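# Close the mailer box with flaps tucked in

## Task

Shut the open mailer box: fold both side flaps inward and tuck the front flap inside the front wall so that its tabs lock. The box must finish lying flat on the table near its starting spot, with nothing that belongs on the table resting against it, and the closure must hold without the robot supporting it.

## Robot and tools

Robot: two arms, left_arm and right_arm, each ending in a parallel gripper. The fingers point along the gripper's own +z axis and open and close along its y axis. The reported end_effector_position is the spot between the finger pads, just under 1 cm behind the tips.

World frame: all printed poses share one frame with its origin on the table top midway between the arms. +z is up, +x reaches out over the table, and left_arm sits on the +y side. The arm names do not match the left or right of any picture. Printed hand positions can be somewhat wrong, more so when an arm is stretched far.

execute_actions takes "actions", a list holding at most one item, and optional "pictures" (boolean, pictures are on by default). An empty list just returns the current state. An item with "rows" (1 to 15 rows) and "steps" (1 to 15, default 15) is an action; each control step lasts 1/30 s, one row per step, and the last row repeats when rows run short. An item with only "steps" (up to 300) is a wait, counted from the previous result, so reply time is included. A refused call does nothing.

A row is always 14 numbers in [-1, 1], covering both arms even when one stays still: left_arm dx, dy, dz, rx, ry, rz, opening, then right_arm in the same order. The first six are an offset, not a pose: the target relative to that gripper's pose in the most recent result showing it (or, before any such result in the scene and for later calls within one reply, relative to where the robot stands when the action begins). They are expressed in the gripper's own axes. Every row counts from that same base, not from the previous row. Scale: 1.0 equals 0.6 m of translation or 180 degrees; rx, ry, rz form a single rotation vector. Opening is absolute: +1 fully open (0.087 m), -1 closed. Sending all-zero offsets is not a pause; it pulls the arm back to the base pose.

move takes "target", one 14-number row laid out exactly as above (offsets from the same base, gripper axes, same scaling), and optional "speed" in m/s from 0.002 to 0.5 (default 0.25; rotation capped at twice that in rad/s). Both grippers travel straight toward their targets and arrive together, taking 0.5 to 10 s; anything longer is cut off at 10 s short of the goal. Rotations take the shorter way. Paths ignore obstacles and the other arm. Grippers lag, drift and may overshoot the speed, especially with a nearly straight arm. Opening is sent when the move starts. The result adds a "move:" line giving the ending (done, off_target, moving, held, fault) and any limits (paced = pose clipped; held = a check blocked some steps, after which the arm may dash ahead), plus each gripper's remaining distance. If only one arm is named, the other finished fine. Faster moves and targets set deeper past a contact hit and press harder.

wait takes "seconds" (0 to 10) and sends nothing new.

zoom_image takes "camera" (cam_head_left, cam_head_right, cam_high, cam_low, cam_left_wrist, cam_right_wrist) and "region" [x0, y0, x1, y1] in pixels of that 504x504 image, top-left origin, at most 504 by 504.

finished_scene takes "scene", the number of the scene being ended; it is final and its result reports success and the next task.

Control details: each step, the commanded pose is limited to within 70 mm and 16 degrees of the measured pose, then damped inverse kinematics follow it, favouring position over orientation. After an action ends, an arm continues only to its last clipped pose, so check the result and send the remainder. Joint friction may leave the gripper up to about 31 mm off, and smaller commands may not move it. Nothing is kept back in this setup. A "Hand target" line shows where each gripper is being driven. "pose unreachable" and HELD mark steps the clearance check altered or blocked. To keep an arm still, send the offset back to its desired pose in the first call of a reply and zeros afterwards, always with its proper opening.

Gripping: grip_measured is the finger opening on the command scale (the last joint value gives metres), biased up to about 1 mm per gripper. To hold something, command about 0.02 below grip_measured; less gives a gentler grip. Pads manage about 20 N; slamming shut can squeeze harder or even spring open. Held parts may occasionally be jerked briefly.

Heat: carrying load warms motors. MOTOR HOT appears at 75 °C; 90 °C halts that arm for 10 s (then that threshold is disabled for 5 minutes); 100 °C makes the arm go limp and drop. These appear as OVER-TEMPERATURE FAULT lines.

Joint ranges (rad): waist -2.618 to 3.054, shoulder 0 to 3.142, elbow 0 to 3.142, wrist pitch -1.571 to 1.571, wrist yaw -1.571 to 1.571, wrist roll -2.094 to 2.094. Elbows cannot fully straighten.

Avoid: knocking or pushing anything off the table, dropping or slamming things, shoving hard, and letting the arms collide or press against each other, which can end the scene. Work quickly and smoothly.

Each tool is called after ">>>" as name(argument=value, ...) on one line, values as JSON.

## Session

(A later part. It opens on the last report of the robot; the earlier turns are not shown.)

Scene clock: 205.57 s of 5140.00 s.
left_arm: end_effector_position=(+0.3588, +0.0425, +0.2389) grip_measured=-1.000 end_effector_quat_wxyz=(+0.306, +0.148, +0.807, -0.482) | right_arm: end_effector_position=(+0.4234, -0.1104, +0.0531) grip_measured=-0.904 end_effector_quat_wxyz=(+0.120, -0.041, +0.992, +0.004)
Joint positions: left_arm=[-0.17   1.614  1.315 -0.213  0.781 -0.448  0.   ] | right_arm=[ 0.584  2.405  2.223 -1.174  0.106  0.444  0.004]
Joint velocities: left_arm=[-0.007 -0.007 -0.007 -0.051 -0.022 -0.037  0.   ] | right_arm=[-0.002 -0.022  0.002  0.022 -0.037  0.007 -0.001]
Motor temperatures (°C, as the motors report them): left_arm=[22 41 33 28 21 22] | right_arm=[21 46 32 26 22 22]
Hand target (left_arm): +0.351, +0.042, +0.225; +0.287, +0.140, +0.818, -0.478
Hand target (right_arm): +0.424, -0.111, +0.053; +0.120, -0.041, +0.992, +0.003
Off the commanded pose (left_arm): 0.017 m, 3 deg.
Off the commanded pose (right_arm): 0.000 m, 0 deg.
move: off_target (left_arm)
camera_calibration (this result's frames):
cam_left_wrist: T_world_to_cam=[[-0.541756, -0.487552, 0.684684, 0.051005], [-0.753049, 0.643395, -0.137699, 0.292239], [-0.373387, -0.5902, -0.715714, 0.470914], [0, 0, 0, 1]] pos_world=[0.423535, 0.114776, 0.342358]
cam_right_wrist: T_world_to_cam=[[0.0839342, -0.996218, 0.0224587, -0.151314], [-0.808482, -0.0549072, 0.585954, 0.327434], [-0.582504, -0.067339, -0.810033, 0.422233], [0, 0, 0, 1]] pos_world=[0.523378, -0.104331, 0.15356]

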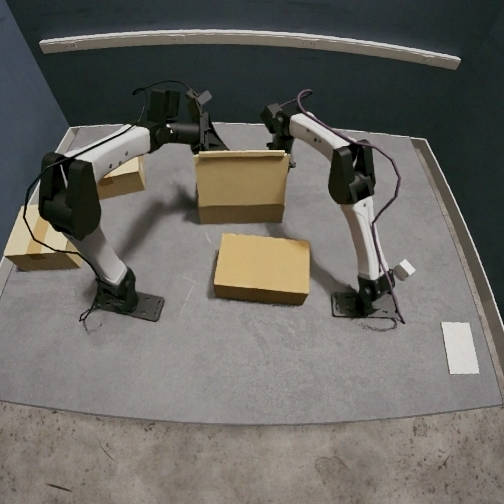

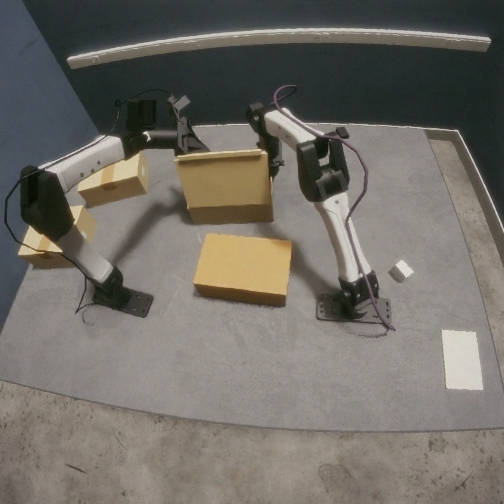

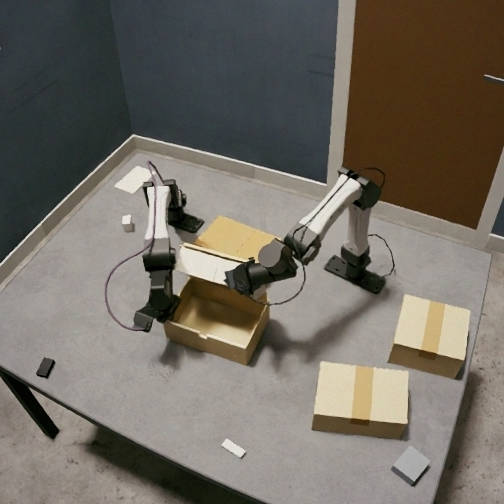

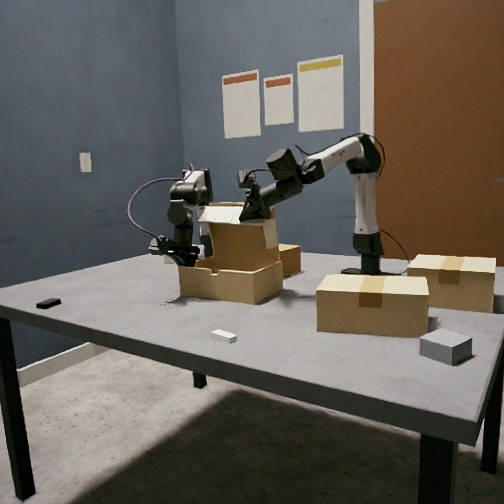

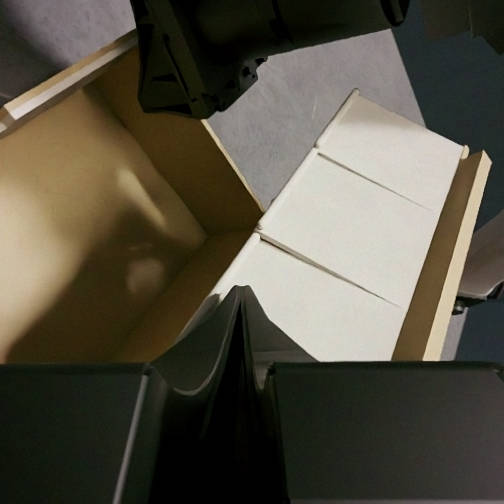

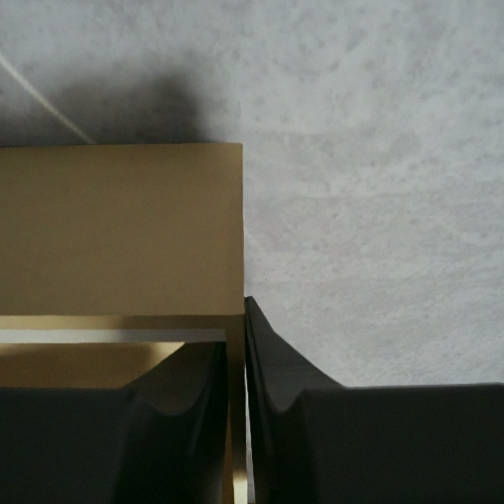

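>>> move(target=[-0.085,-0.092,-0.046,0,0,0,-1, 0,0,0,0,0,0,-0.95], speed=0.06)

>>> move(target=[0,0,0,0,0,0,-1, 0,0,0,0,0,0,0.2])

>>> move(target=[0,0,0,0,0,0,-1, -0.03,0,-0.1,0,0,0,0.2], speed=0.06)

Scene clock: 210.50 s of 5140.00 s.
left_arm: end_effector_position=(+0.3586, +0.0426, +0.3250) grip_measured=-1.000 end_effector_quat_wxyz=(+0.320, +0.154, +0.799, -0.484) | right_arm: end_effector_position=(+0.4234, -0.1104, +0.0531) grip_measured=-0.904 end_effector_quat_wxyz=(+0.120, -0.041, +0.992, +0.004)
Joint positions: left_arm=[-0.17   1.629  1.656 -0.503  0.78  -0.448  0.   ] | right_arm=[ 0.584  2.405  2.223 -1.174  0.106  0.444  0.004]
Joint velocities: left_arm=[-0.012  0.002  0.002  0.007  0.007  0.051  0.   ] | right_arm=[ 0.002  0.002 -0.002 -0.007  0.037  0.066 -0.001]
Motor temperatures (°C, as the motors report them): left_arm=[22 40 33 29 21 22] | right_arm=[21 46 32 26 22 22]
Hand target (left_arm): +0.359, +0.042, +0.319; +0.306, +0.148, +0.807, -0.483
Hand target (right_arm): +0.423, -0.110, +0.053; +0.120, -0.041, +0.992, +0.004
Off the commanded pose (left_arm): 0.006 m, 2 deg.
Off the commanded pose (right_arm): 0.000 m, 0 deg.
After step 90, 0.03 s passed at rest.
move: done
camera_calibration (this result's frames):
cam_left_wrist: T_world_to_cam=[[-0.56369, -0.480245, 0.672026, 0.00363828], [-0.748505, 0.641038, -0.16974, 0.31272], [-0.349277, -0.598695, -0.720812, 0.525963], [0, 0, 0, 1]] pos_world=[0.41983, 0.116173, 0.429756]
cam_right_wrist: T_world_to_cam=[[0.0840197, -0.996218, 0.022124, -0.151272], [-0.808366, -0.0551606, 0.586091, 0.327325], [-0.582654, -0.0671275, -0.809943, 0.422299], [0, 0, 0, 1]] pos_world=[0.523362, -0.104297, 0.153543]

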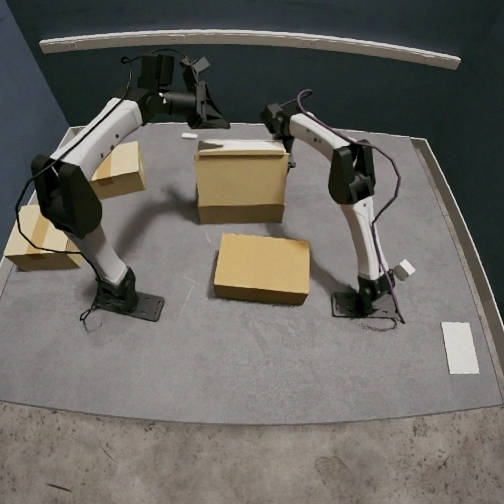

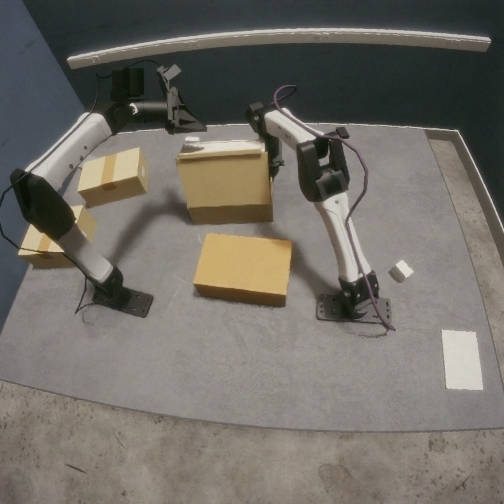

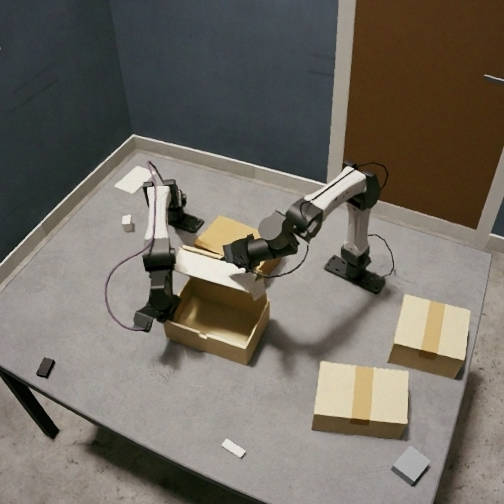

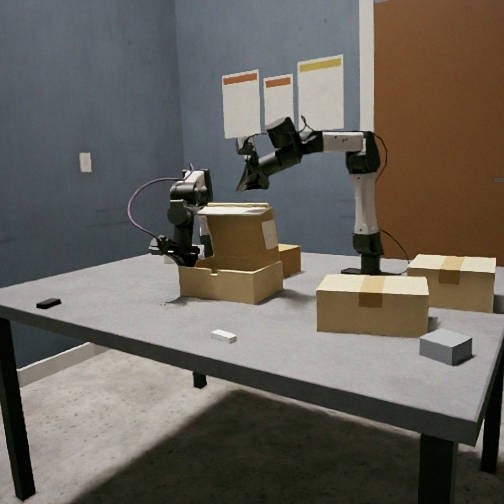

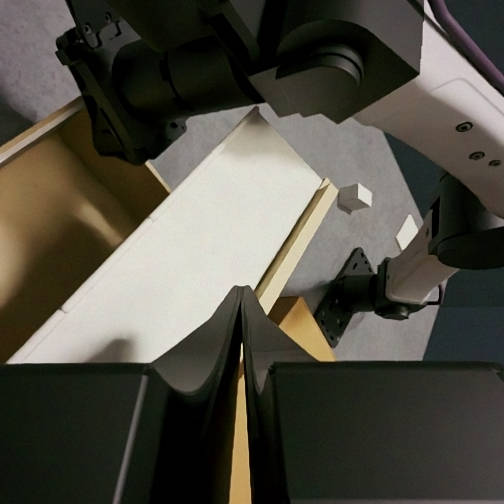

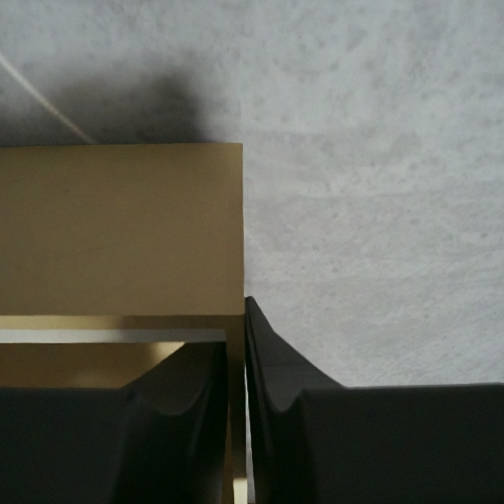

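Scene clock: 211.00 s of 5140.00 s.
left_arm: end_effector_position=(+0.3586, +0.0426, +0.3250) grip_measured=-1.000 end_effector_quat_wxyz=(+0.320, +0.154, +0.799, -0.484) | right_arm: end_effector_position=(+0.4234, -0.1104, +0.0531) grip_measured=+0.200 end_effector_quat_wxyz=(+0.120, -0.041, +0.992, +0.004)
Joint positions: left_arm=[-0.17   1.629  1.656 -0.503  0.78  -0.448  0.   ] | right_arm=[ 0.584  2.405  2.223 -1.174  0.106  0.444  0.052]
Joint velocities: left_arm=[-0.002 -0.012 -0.037  0.022 -0.037 -0.007  0.   ] | right_arm=[-0.012 -0.007 -0.022 -0.066  0.007  0.095  0.   ]
Motor temperatures (°C, as the motors report them): left_arm=[22 40 33 29 21 22] | right_arm=[21 46 32 26 22 22]
Hand target (left_arm): +0.359, +0.043, +0.325; +0.320, +0.154, +0.799, -0.484
Hand target (right_arm): +0.423, -0.110, +0.053; +0.120, -0.041, +0.992, +0.004
Off the commanded pose (left_arm): 0.000 m, 0 deg.
Off the commanded pose (right_arm): 0.000 m, 0 deg.
move: done
camera_calibration (this result's frames):
cam_left_wrist: T_world_to_cam=[[-0.56369, -0.480245, 0.672026, 0.00363828], [-0.748505, 0.641038, -0.16974, 0.31272], [-0.349277, -0.598695, -0.720812, 0.525963], [0, 0, 0, 1]] pos_world=[0.41983, 0.116173, 0.429756]
cam_right_wrist: T_world_to_cam=[[0.0840197, -0.996218, 0.022124, -0.151272], [-0.808366, -0.0551606, 0.586091, 0.327325], [-0.582654, -0.0671275, -0.809943, 0.422299], [0, 0, 0, 1]] pos_world=[0.523362, -0.104297, 0.153543]

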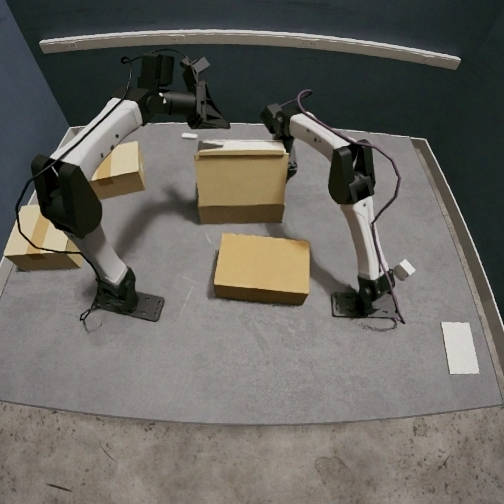

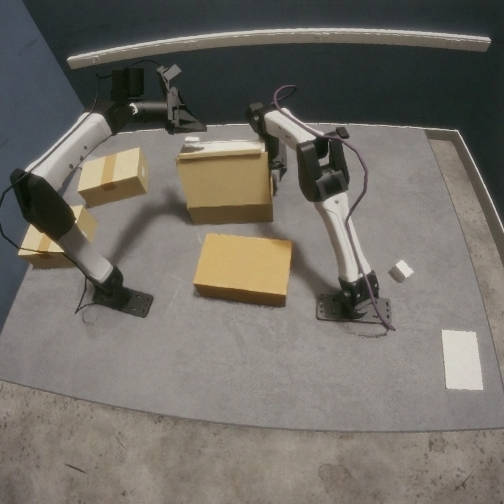

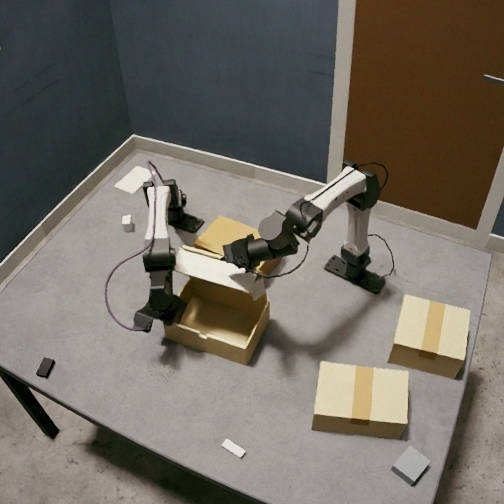

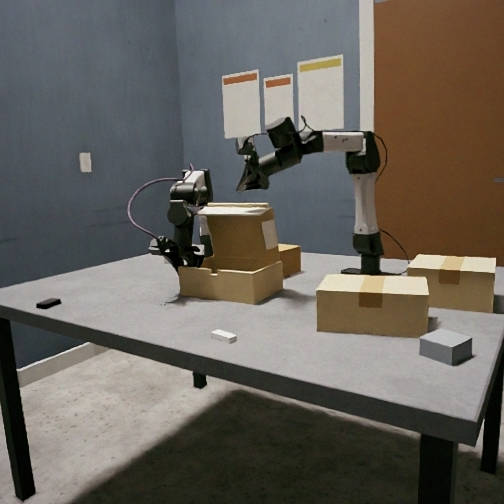

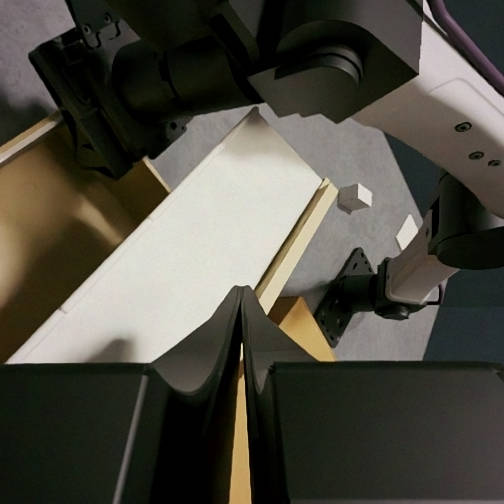

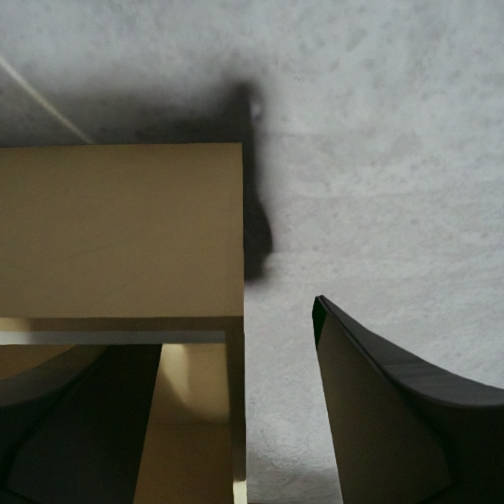

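Scene clock: 212.80 s of 5140.00 s.
left_arm: end_effector_position=(+0.3586, +0.0426, +0.3250) grip_measured=-1.000 end_effector_quat_wxyz=(+0.320, +0.154, +0.799, -0.484) | right_arm: end_effector_position=(+0.4271, -0.1082, +0.1161) grip_measured=+0.200 end_effector_quat_wxyz=(+0.126, -0.041, +0.991, +0.008)
Joint positions: left_arm=[-0.17   1.629  1.656 -0.503  0.78  -0.448  0.   ] | right_arm=[ 0.584  2.564  2.78  -1.555  0.106  0.444  0.052]
Joint velocities: left_arm=[-0.007  0.002 -0.002  0.022 -0.037 -0.037  0.   ] | right_arm=[ 0.002 -0.022 -0.002 -0.037  0.066  0.022  0.   ]
Motor temperatures (°C, as the motors report them): left_arm=[22 40 33 29 21 22] | right_arm=[21 46 32 26 22 22]
Hand target (left_arm): +0.359, +0.043, +0.325; +0.320, +0.154, +0.799, -0.484
Hand target (right_arm): +0.426, -0.110, +0.116; +0.123, -0.041, +0.992, +0.006
Off the commanded pose (left_arm): 0.000 m, 0 deg.
Off the commanded pose (right_arm): 0.002 m, 1 deg.
joint sent to its limit (right arm) — the command would take joint 4 (wrist pitch) past its lower limit, so that joint was sent only as far as its limit.
move: done
camera_calibration (this result's frames):
cam_left_wrist: T_world_to_cam=[[-0.56369, -0.480245, 0.672026, 0.00363828], [-0.748505, 0.641038, -0.16974, 0.31272], [-0.349277, -0.598695, -0.720812, 0.525963], [0, 0, 0, 1]] pos_world=[0.41983, 0.116173, 0.429756]
cam_right_wrist: T_world_to_cam=[[0.0837739, -0.996365, 0.0154219, -0.149902], [-0.815969, -0.0597063, 0.575004, 0.29753], [-0.571993, -0.0607541, -0.818005, 0.472758], [0, 0, 0, 1]] pos_world=[0.525748, -0.10287, 0.217949]

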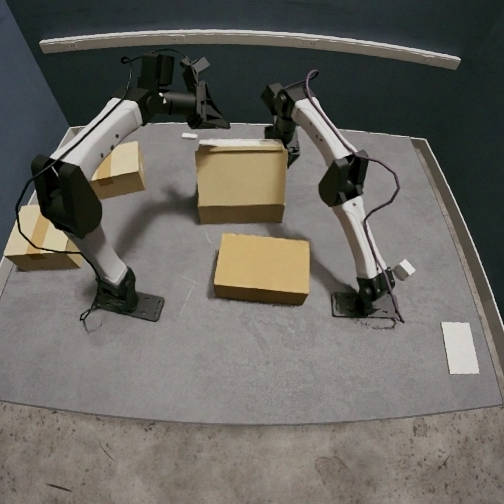

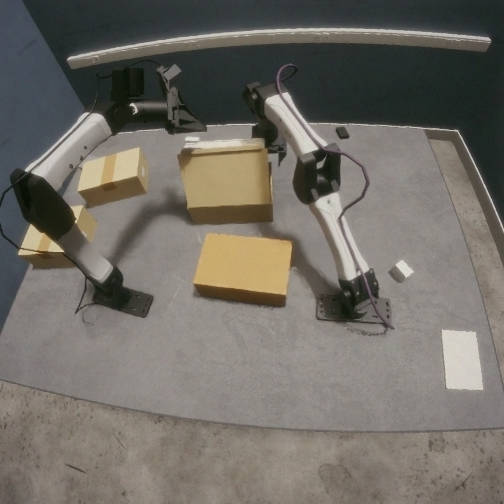

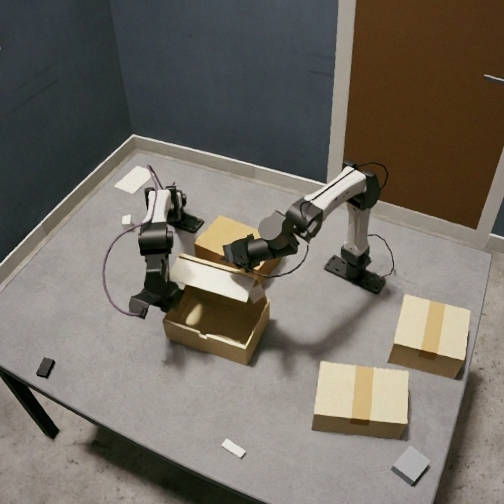

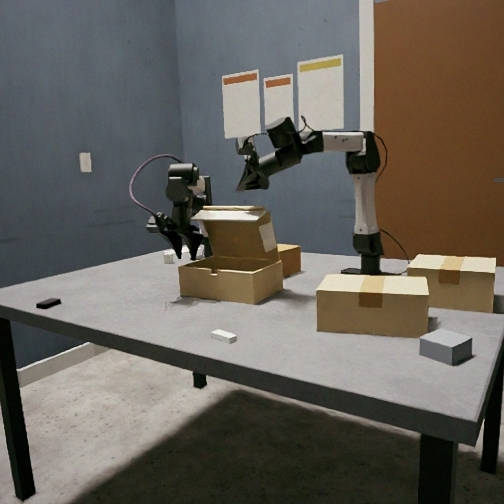

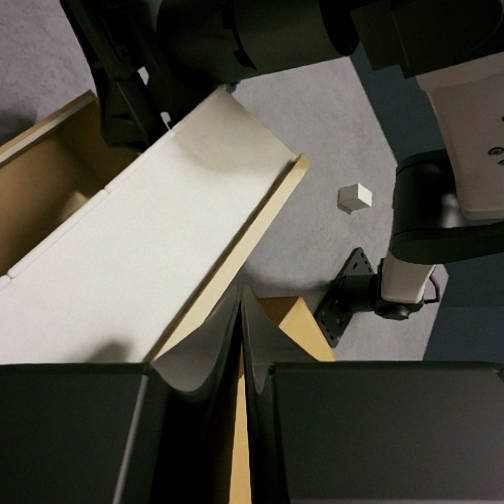

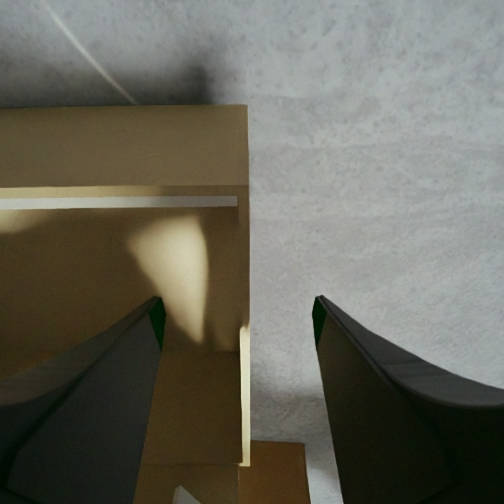

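>>> move(target=[0.13,0,0.038,0,0,0,-1, 0,-0.13,0,-0.33,0,0,-1], speed=0.12)

Scene clock: 220.07 s of 5140.00 s.
left_arm: end_effector_position=(+0.3128, +0.0179, +0.2742) grip_measured=-1.000 end_effector_quat_wxyz=(+0.326, +0.156, +0.796, -0.486) | right_arm: end_effector_position=(+0.4342, -0.1831, +0.1212) grip_measured=-0.985 end_effector_quat_wxyz=(+0.106, -0.103, +0.855, +0.496)
Joint positions: left_arm=[-0.293  1.46   1.264 -0.217  0.67  -0.521  0.   ] | right_arm=[ 0.101  2.242  1.881 -0.952 -1.046 -0.035  0.001]
Joint velocities: left_arm=[-0.022 -0.027 -0.007 -0.066  0.037 -0.022  0.   ] | right_arm=[-0.017  0.022 -0.012 -0.022 -0.081 -0.037  0.   ]
Motor temperatures (°C, as the motors report them): left_arm=[22 40 33 30 21 22] | right_arm=[21 47 32 27 22 22]
Hand target (left_arm): +0.308, +0.017, +0.268; +0.320, +0.154, +0.799, -0.486
Hand target (right_arm): +0.432, -0.185, +0.116; +0.096, -0.098, +0.855, +0.501
Off the commanded pose (left_arm): 0.009 m, 1 deg.
Off the commanded pose (right_arm): 0.006 m, 2 deg.
move: done
camera_calibration (this result's frames):
cam_left_wrist: T_world_to_cam=[[-0.572414, -0.474869, 0.668463, 0.00379287], [-0.745882, 0.64018, -0.183932, 0.288767], [-0.340593, -0.603879, -0.720643, 0.455847], [0, 0, 0, 1]] pos_world=[0.372816, 0.0922146, 0.379081]
cam_right_wrist: T_world_to_cam=[[0.285008, -0.503278, -0.815771, -0.121593], [-0.683124, -0.703663, 0.19545, 0.166348], [-0.672393, 0.501568, -0.54435, 0.589843], [0, 0, 0, 1]] pos_world=[0.544898, -0.239988, 0.189376]

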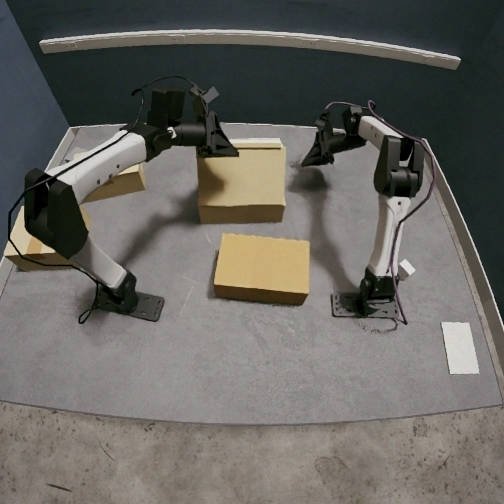

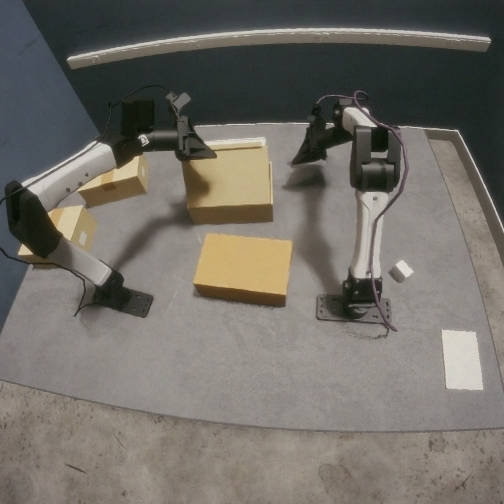

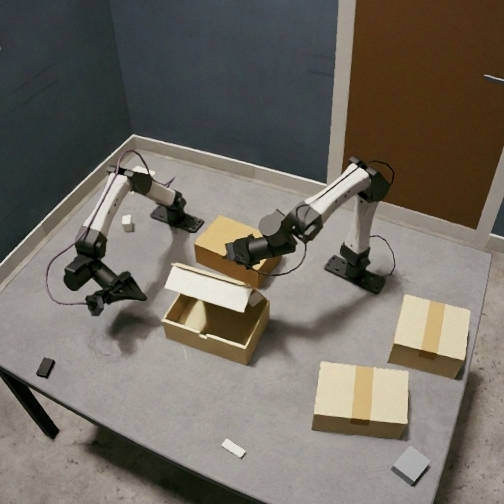

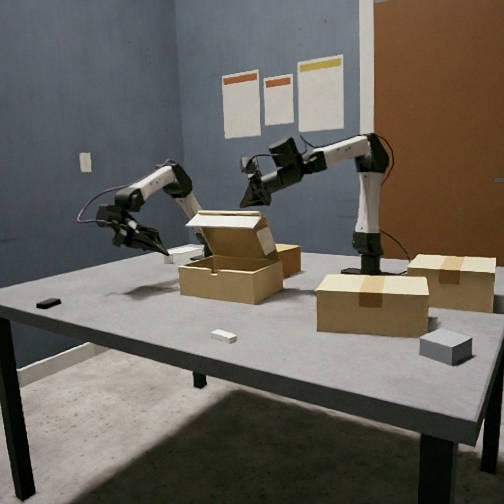

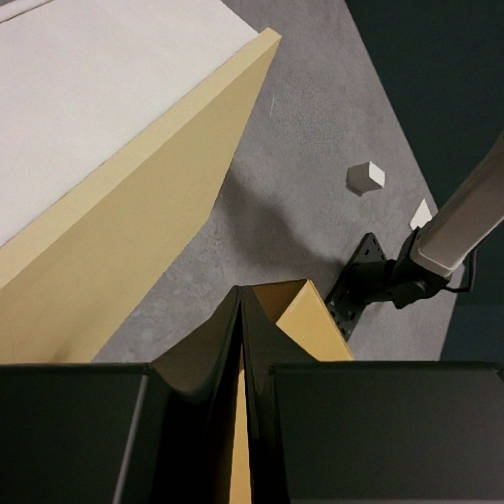

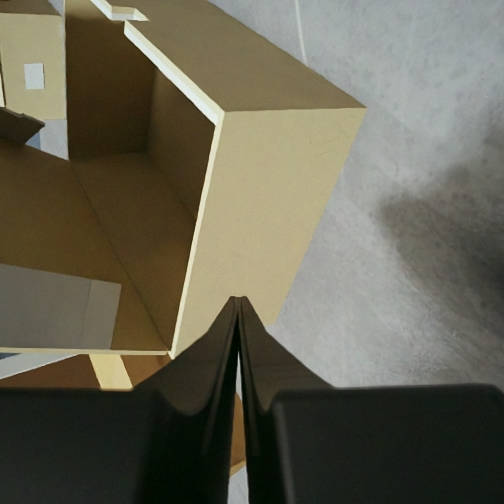

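>>> move(target=[0,0,0,0,0,0,-1, -0.057,-0.115,0.06,0,0,0,-1], speed=0.1)

>>> move(target=[0,0,0,0,0,0,-1, -0.015,0.105,0.19,0,0,0,-1], speed=0.08)

Scene clock: 223.47 s of 5140.00 s.
left_arm: end_effector_position=(+0.3129, +0.0179, +0.2742) grip_measured=-1.000 end_effector_quat_wxyz=(+0.326, +0.156, +0.795, -0.486) | right_arm: end_effector_position=(+0.4854, -0.1802, +0.0553) grip_measured=-0.985 end_effector_quat_wxyz=(+0.099, -0.100, +0.856, +0.497)
Joint positions: left_arm=[-0.293  1.46   1.264 -0.217  0.67  -0.521  0.   ] | right_arm=[ 0.101  2.55   2.162 -0.943 -1.048 -0.039  0.001]
Joint velocities: left_arm=[-0.002 -0.017 -0.002  0.007  0.051  0.007  0.   ] | right_arm=[-0.007 -0.017 -0.007 -0.022 -0.051 -0.095 -0.001]
Motor temperatures (°C, as the motors report them): left_arm=[22 40 33 30 21 22] | right_arm=[21 46 32 26 22 22]
Hand target (left_arm): +0.313, +0.018, +0.274; +0.326, +0.156, +0.796, -0.486
Hand target (right_arm): +0.490, -0.184, +0.057; +0.106, -0.103, +0.855, +0.496
Off the commanded pose (left_arm): 0.000 m, 0 deg.
Off the commanded pose (right_arm): 0.005 m, 1 deg.
move: done
camera_calibration (this result's frames):
cam_left_wrist: T_world_to_cam=[[-0.572642, -0.474755, 0.668348, 0.00386411], [-0.745819, 0.640148, -0.184295, 0.288901], [-0.340347, -0.604001, -0.720657, 0.455824], [0, 0, 0, 1]] pos_world=[0.372818, 0.0922133, 0.379153]
cam_right_wrist: T_world_to_cam=[[0.274737, -0.502142, -0.819984, -0.183084], [-0.678846, -0.705248, 0.204432, 0.213388], [-0.680946, 0.500478, -0.534635, 0.590261], [0, 0, 0, 1]] pos_world=[0.597094, -0.236856, 0.121825]

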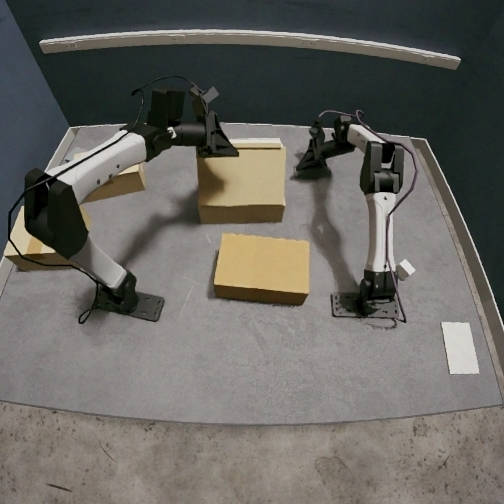

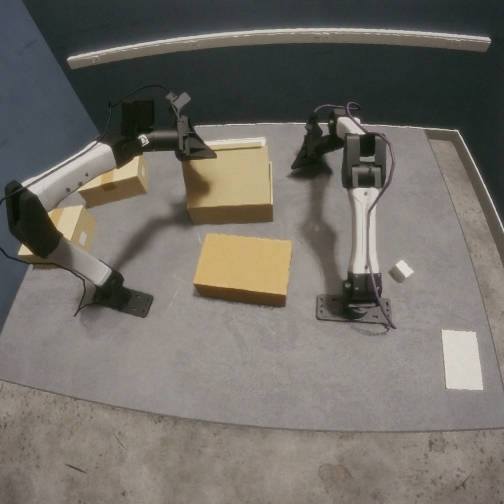

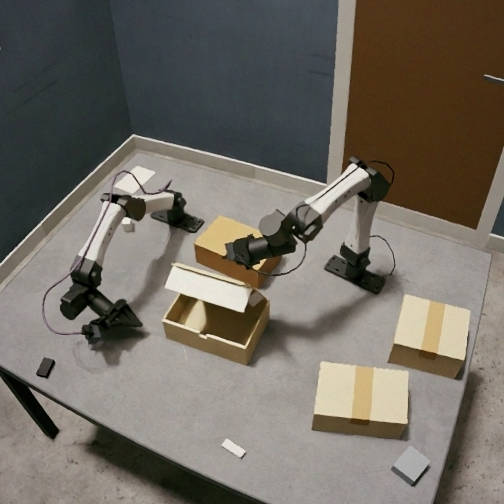

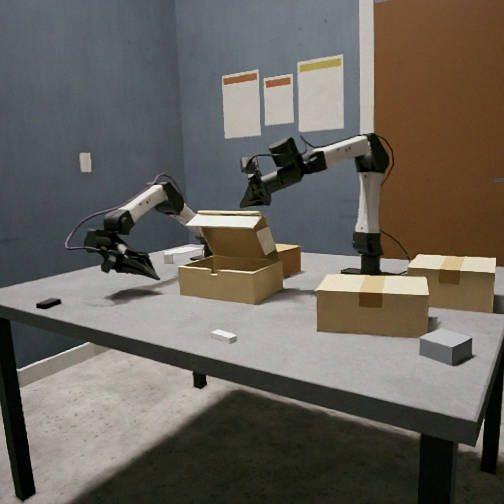

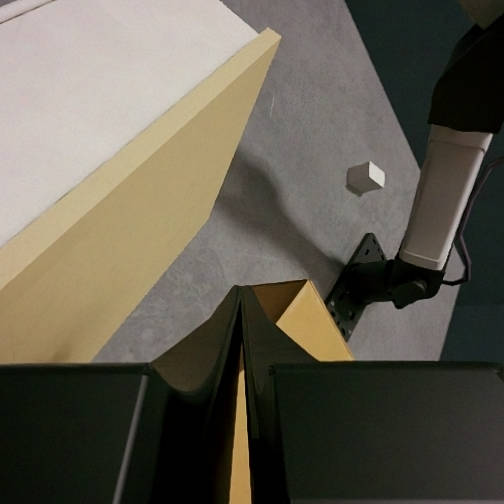

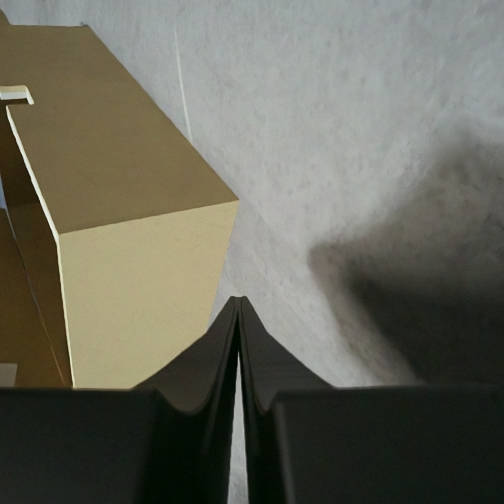

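Scene clock: 225.50 s of 5140.00 s.
left_arm: end_effector_position=(+0.3129, +0.0179, +0.2742) grip_measured=-1.000 end_effector_quat_wxyz=(+0.326, +0.156, +0.795, -0.486) | right_arm: end_effector_position=(+0.4807, -0.0526, +0.0568) grip_measured=-0.985 end_effector_quat_wxyz=(+0.093, -0.103, +0.857, +0.497)
Joint positions: left_arm=[-0.293  1.46   1.264 -0.217  0.67  -0.521  0.   ] | right_arm=[ 0.346  2.55   2.132 -0.585 -0.952  0.359  0.001]
Joint velocities: left_arm=[-0.007 -0.022  0.012 -0.066 -0.007  0.066  0.   ] | right_arm=[ 0.007 -0.002 -0.002 -0.051 -0.022 -0.022 -0.001]
Motor temperatures (°C, as the motors report them): left_arm=[22 39 34 30 21 22] | right_arm=[21 47 32 27 22 22]
Hand target (left_arm): +0.313, +0.018, +0.274; +0.326, +0.156, +0.795, -0.486
Hand target (right_arm): +0.485, -0.051, +0.053; +0.098, -0.101, +0.857, +0.496
Off the commanded pose (left_arm): 0.000 m, 0 deg.
Off the commanded pose (right_arm): 0.006 m, 1 deg.
move: done
camera_calibration (this result's frames):
cam_left_wrist: T_world_to_cam=[[-0.572642, -0.474755, 0.668348, 0.00386411], [-0.745819, 0.640148, -0.184295, 0.288901], [-0.340347, -0.604001, -0.720657, 0.455824], [0, 0, 0, 1]] pos_world=[0.372818, 0.0922133, 0.379153]
cam_right_wrist: T_world_to_cam=[[0.273405, -0.502207, -0.820389, -0.115843], [-0.668639, -0.712355, 0.213241, 0.294095], [-0.6915, 0.490243, -0.530557, 0.528355], [0, 0, 0, 1]] pos_world=[0.593673, -0.107699, 0.122573]

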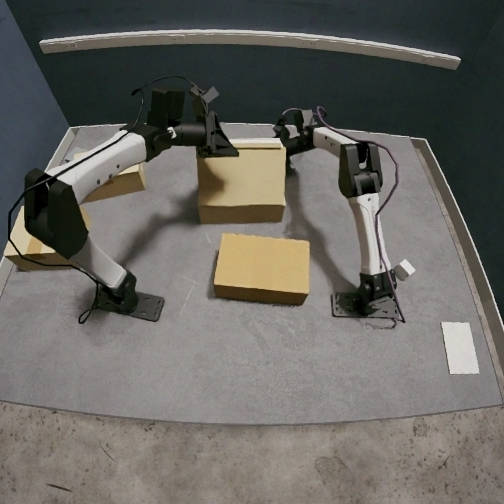

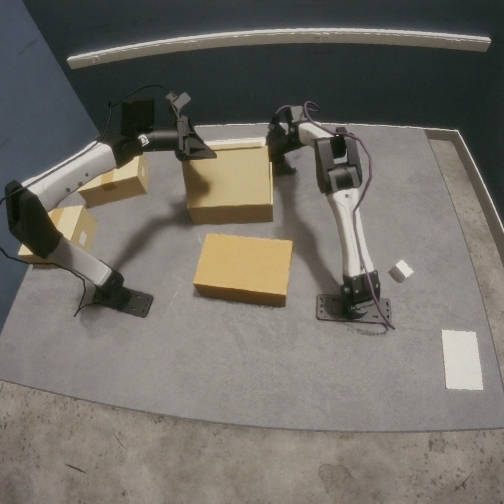

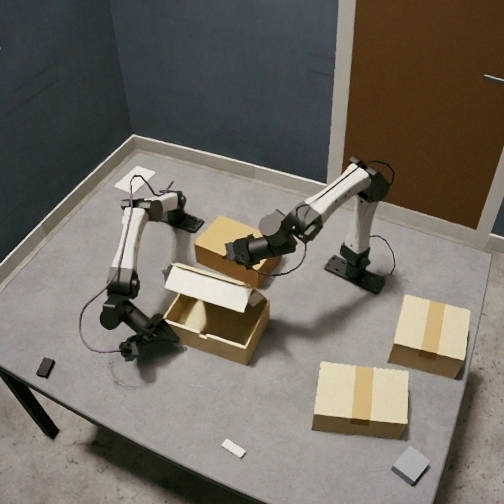

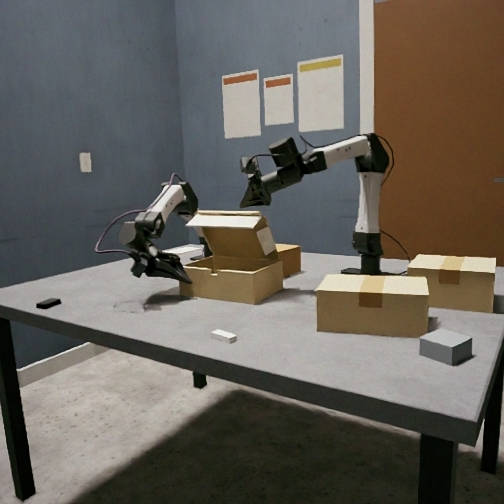

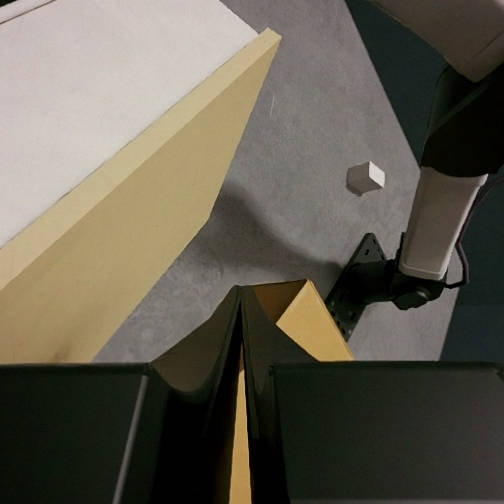

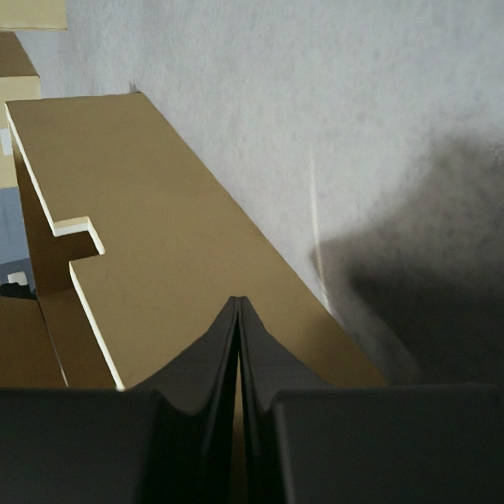

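>>> move(target=[0.018,0.177,0.113,0,0,0,-1, 0,0,0,0,0,0,-1], speed=0.05)

Scene clock: 230.27 s of 5140.00 s.
left_arm: end_effector_position=(+0.3873, +0.0061, +0.1854) grip_measured=-1.000 end_effector_quat_wxyz=(+0.334, +0.161, +0.790, -0.489) | right_arm: end_effector_position=(+0.4812, -0.0525, +0.0568) grip_measured=-0.985 end_effector_quat_wxyz=(+0.093, -0.102, +0.857, +0.496)
Joint positions: left_arm=[-0.233  1.775  1.228  0.135  0.728 -0.488  0.   ] | right_arm=[ 0.346  2.55   2.132 -0.583 -0.95   0.362  0.001]
Joint velocities: left_arm=[-0.017  0.027  0.007 -0.037  0.037 -0.125  0.   ] | right_arm=[-0.022 -0.002 -0.017  0.081  0.051 -0.022  0.   ]
Motor temperatures (°C, as the motors report them): left_arm=[22 39 34 31 21 22] | right_arm=[21 47 32 27 22 22]
Hand target (left_arm): +0.389, +0.010, +0.172; +0.326, +0.156, +0.796, -0.486
Hand target (right_arm): +0.481, -0.053, +0.057; +0.093, -0.103, +0.857, +0.497
Off the commanded pose (left_arm): 0.012 m, 1 deg.
Off the commanded pose (right_arm): 0.001 m, 0 deg.
move: off_target (left_arm)
camera_calibration (this result's frames):
cam_left_wrist: T_world_to_cam=[[-0.587852, -0.466556, 0.660874, 0.107495], [-0.739645, 0.640857, -0.205495, 0.337117], [-0.327651, -0.609613, -0.721815, 0.405369], [0, 0, 0, 1]] pos_world=[0.445357, 0.0812275, 0.290837]
cam_right_wrist: T_world_to_cam=[[0.272468, -0.503054, -0.820182, -0.115498], [-0.670345, -0.71075, 0.213243, 0.29541], [-0.690216, 0.491703, -0.530876, 0.528185], [0, 0, 0, 1]] pos_world=[0.594058, -0.10785, 0.122677]

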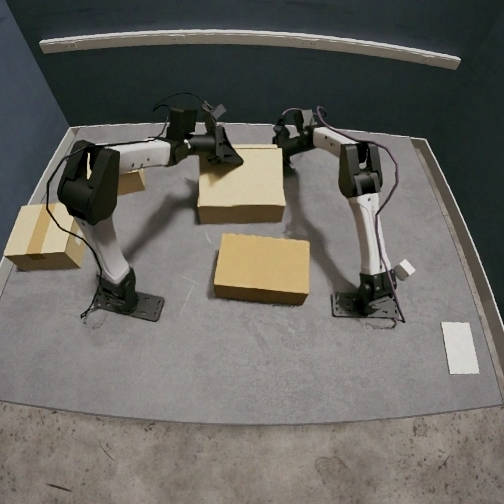

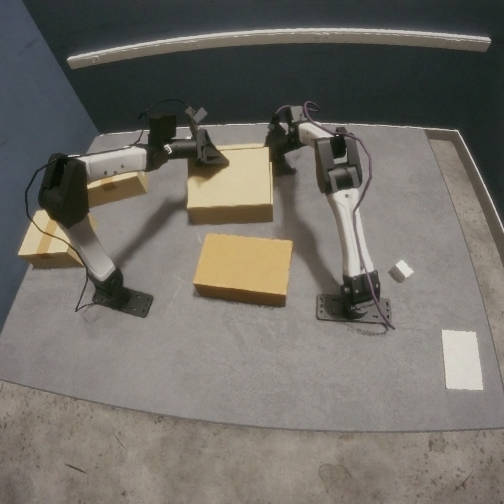

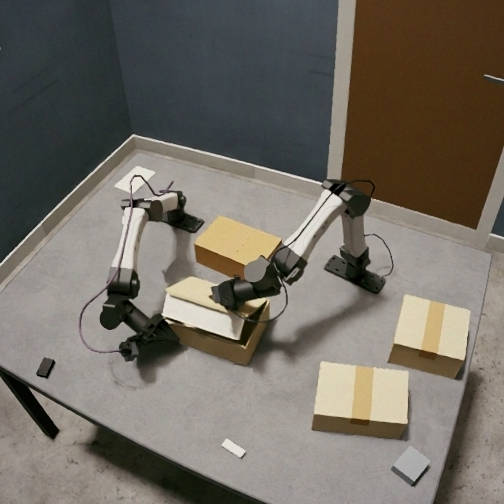

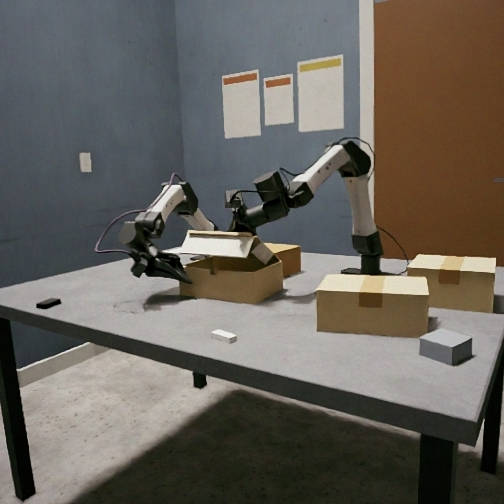

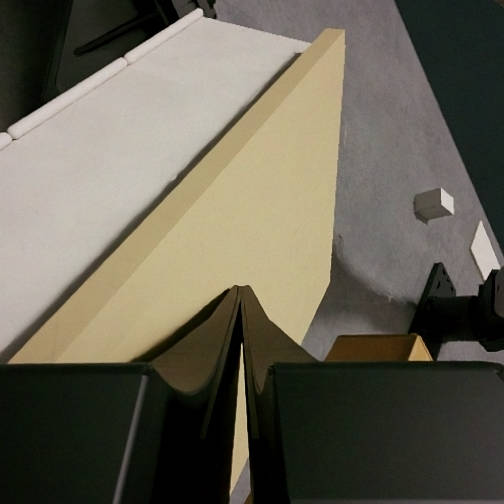

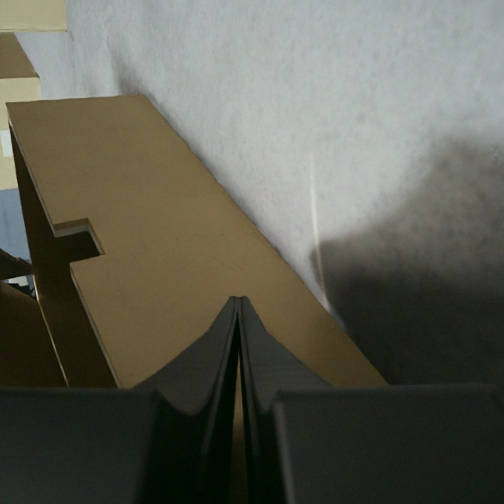

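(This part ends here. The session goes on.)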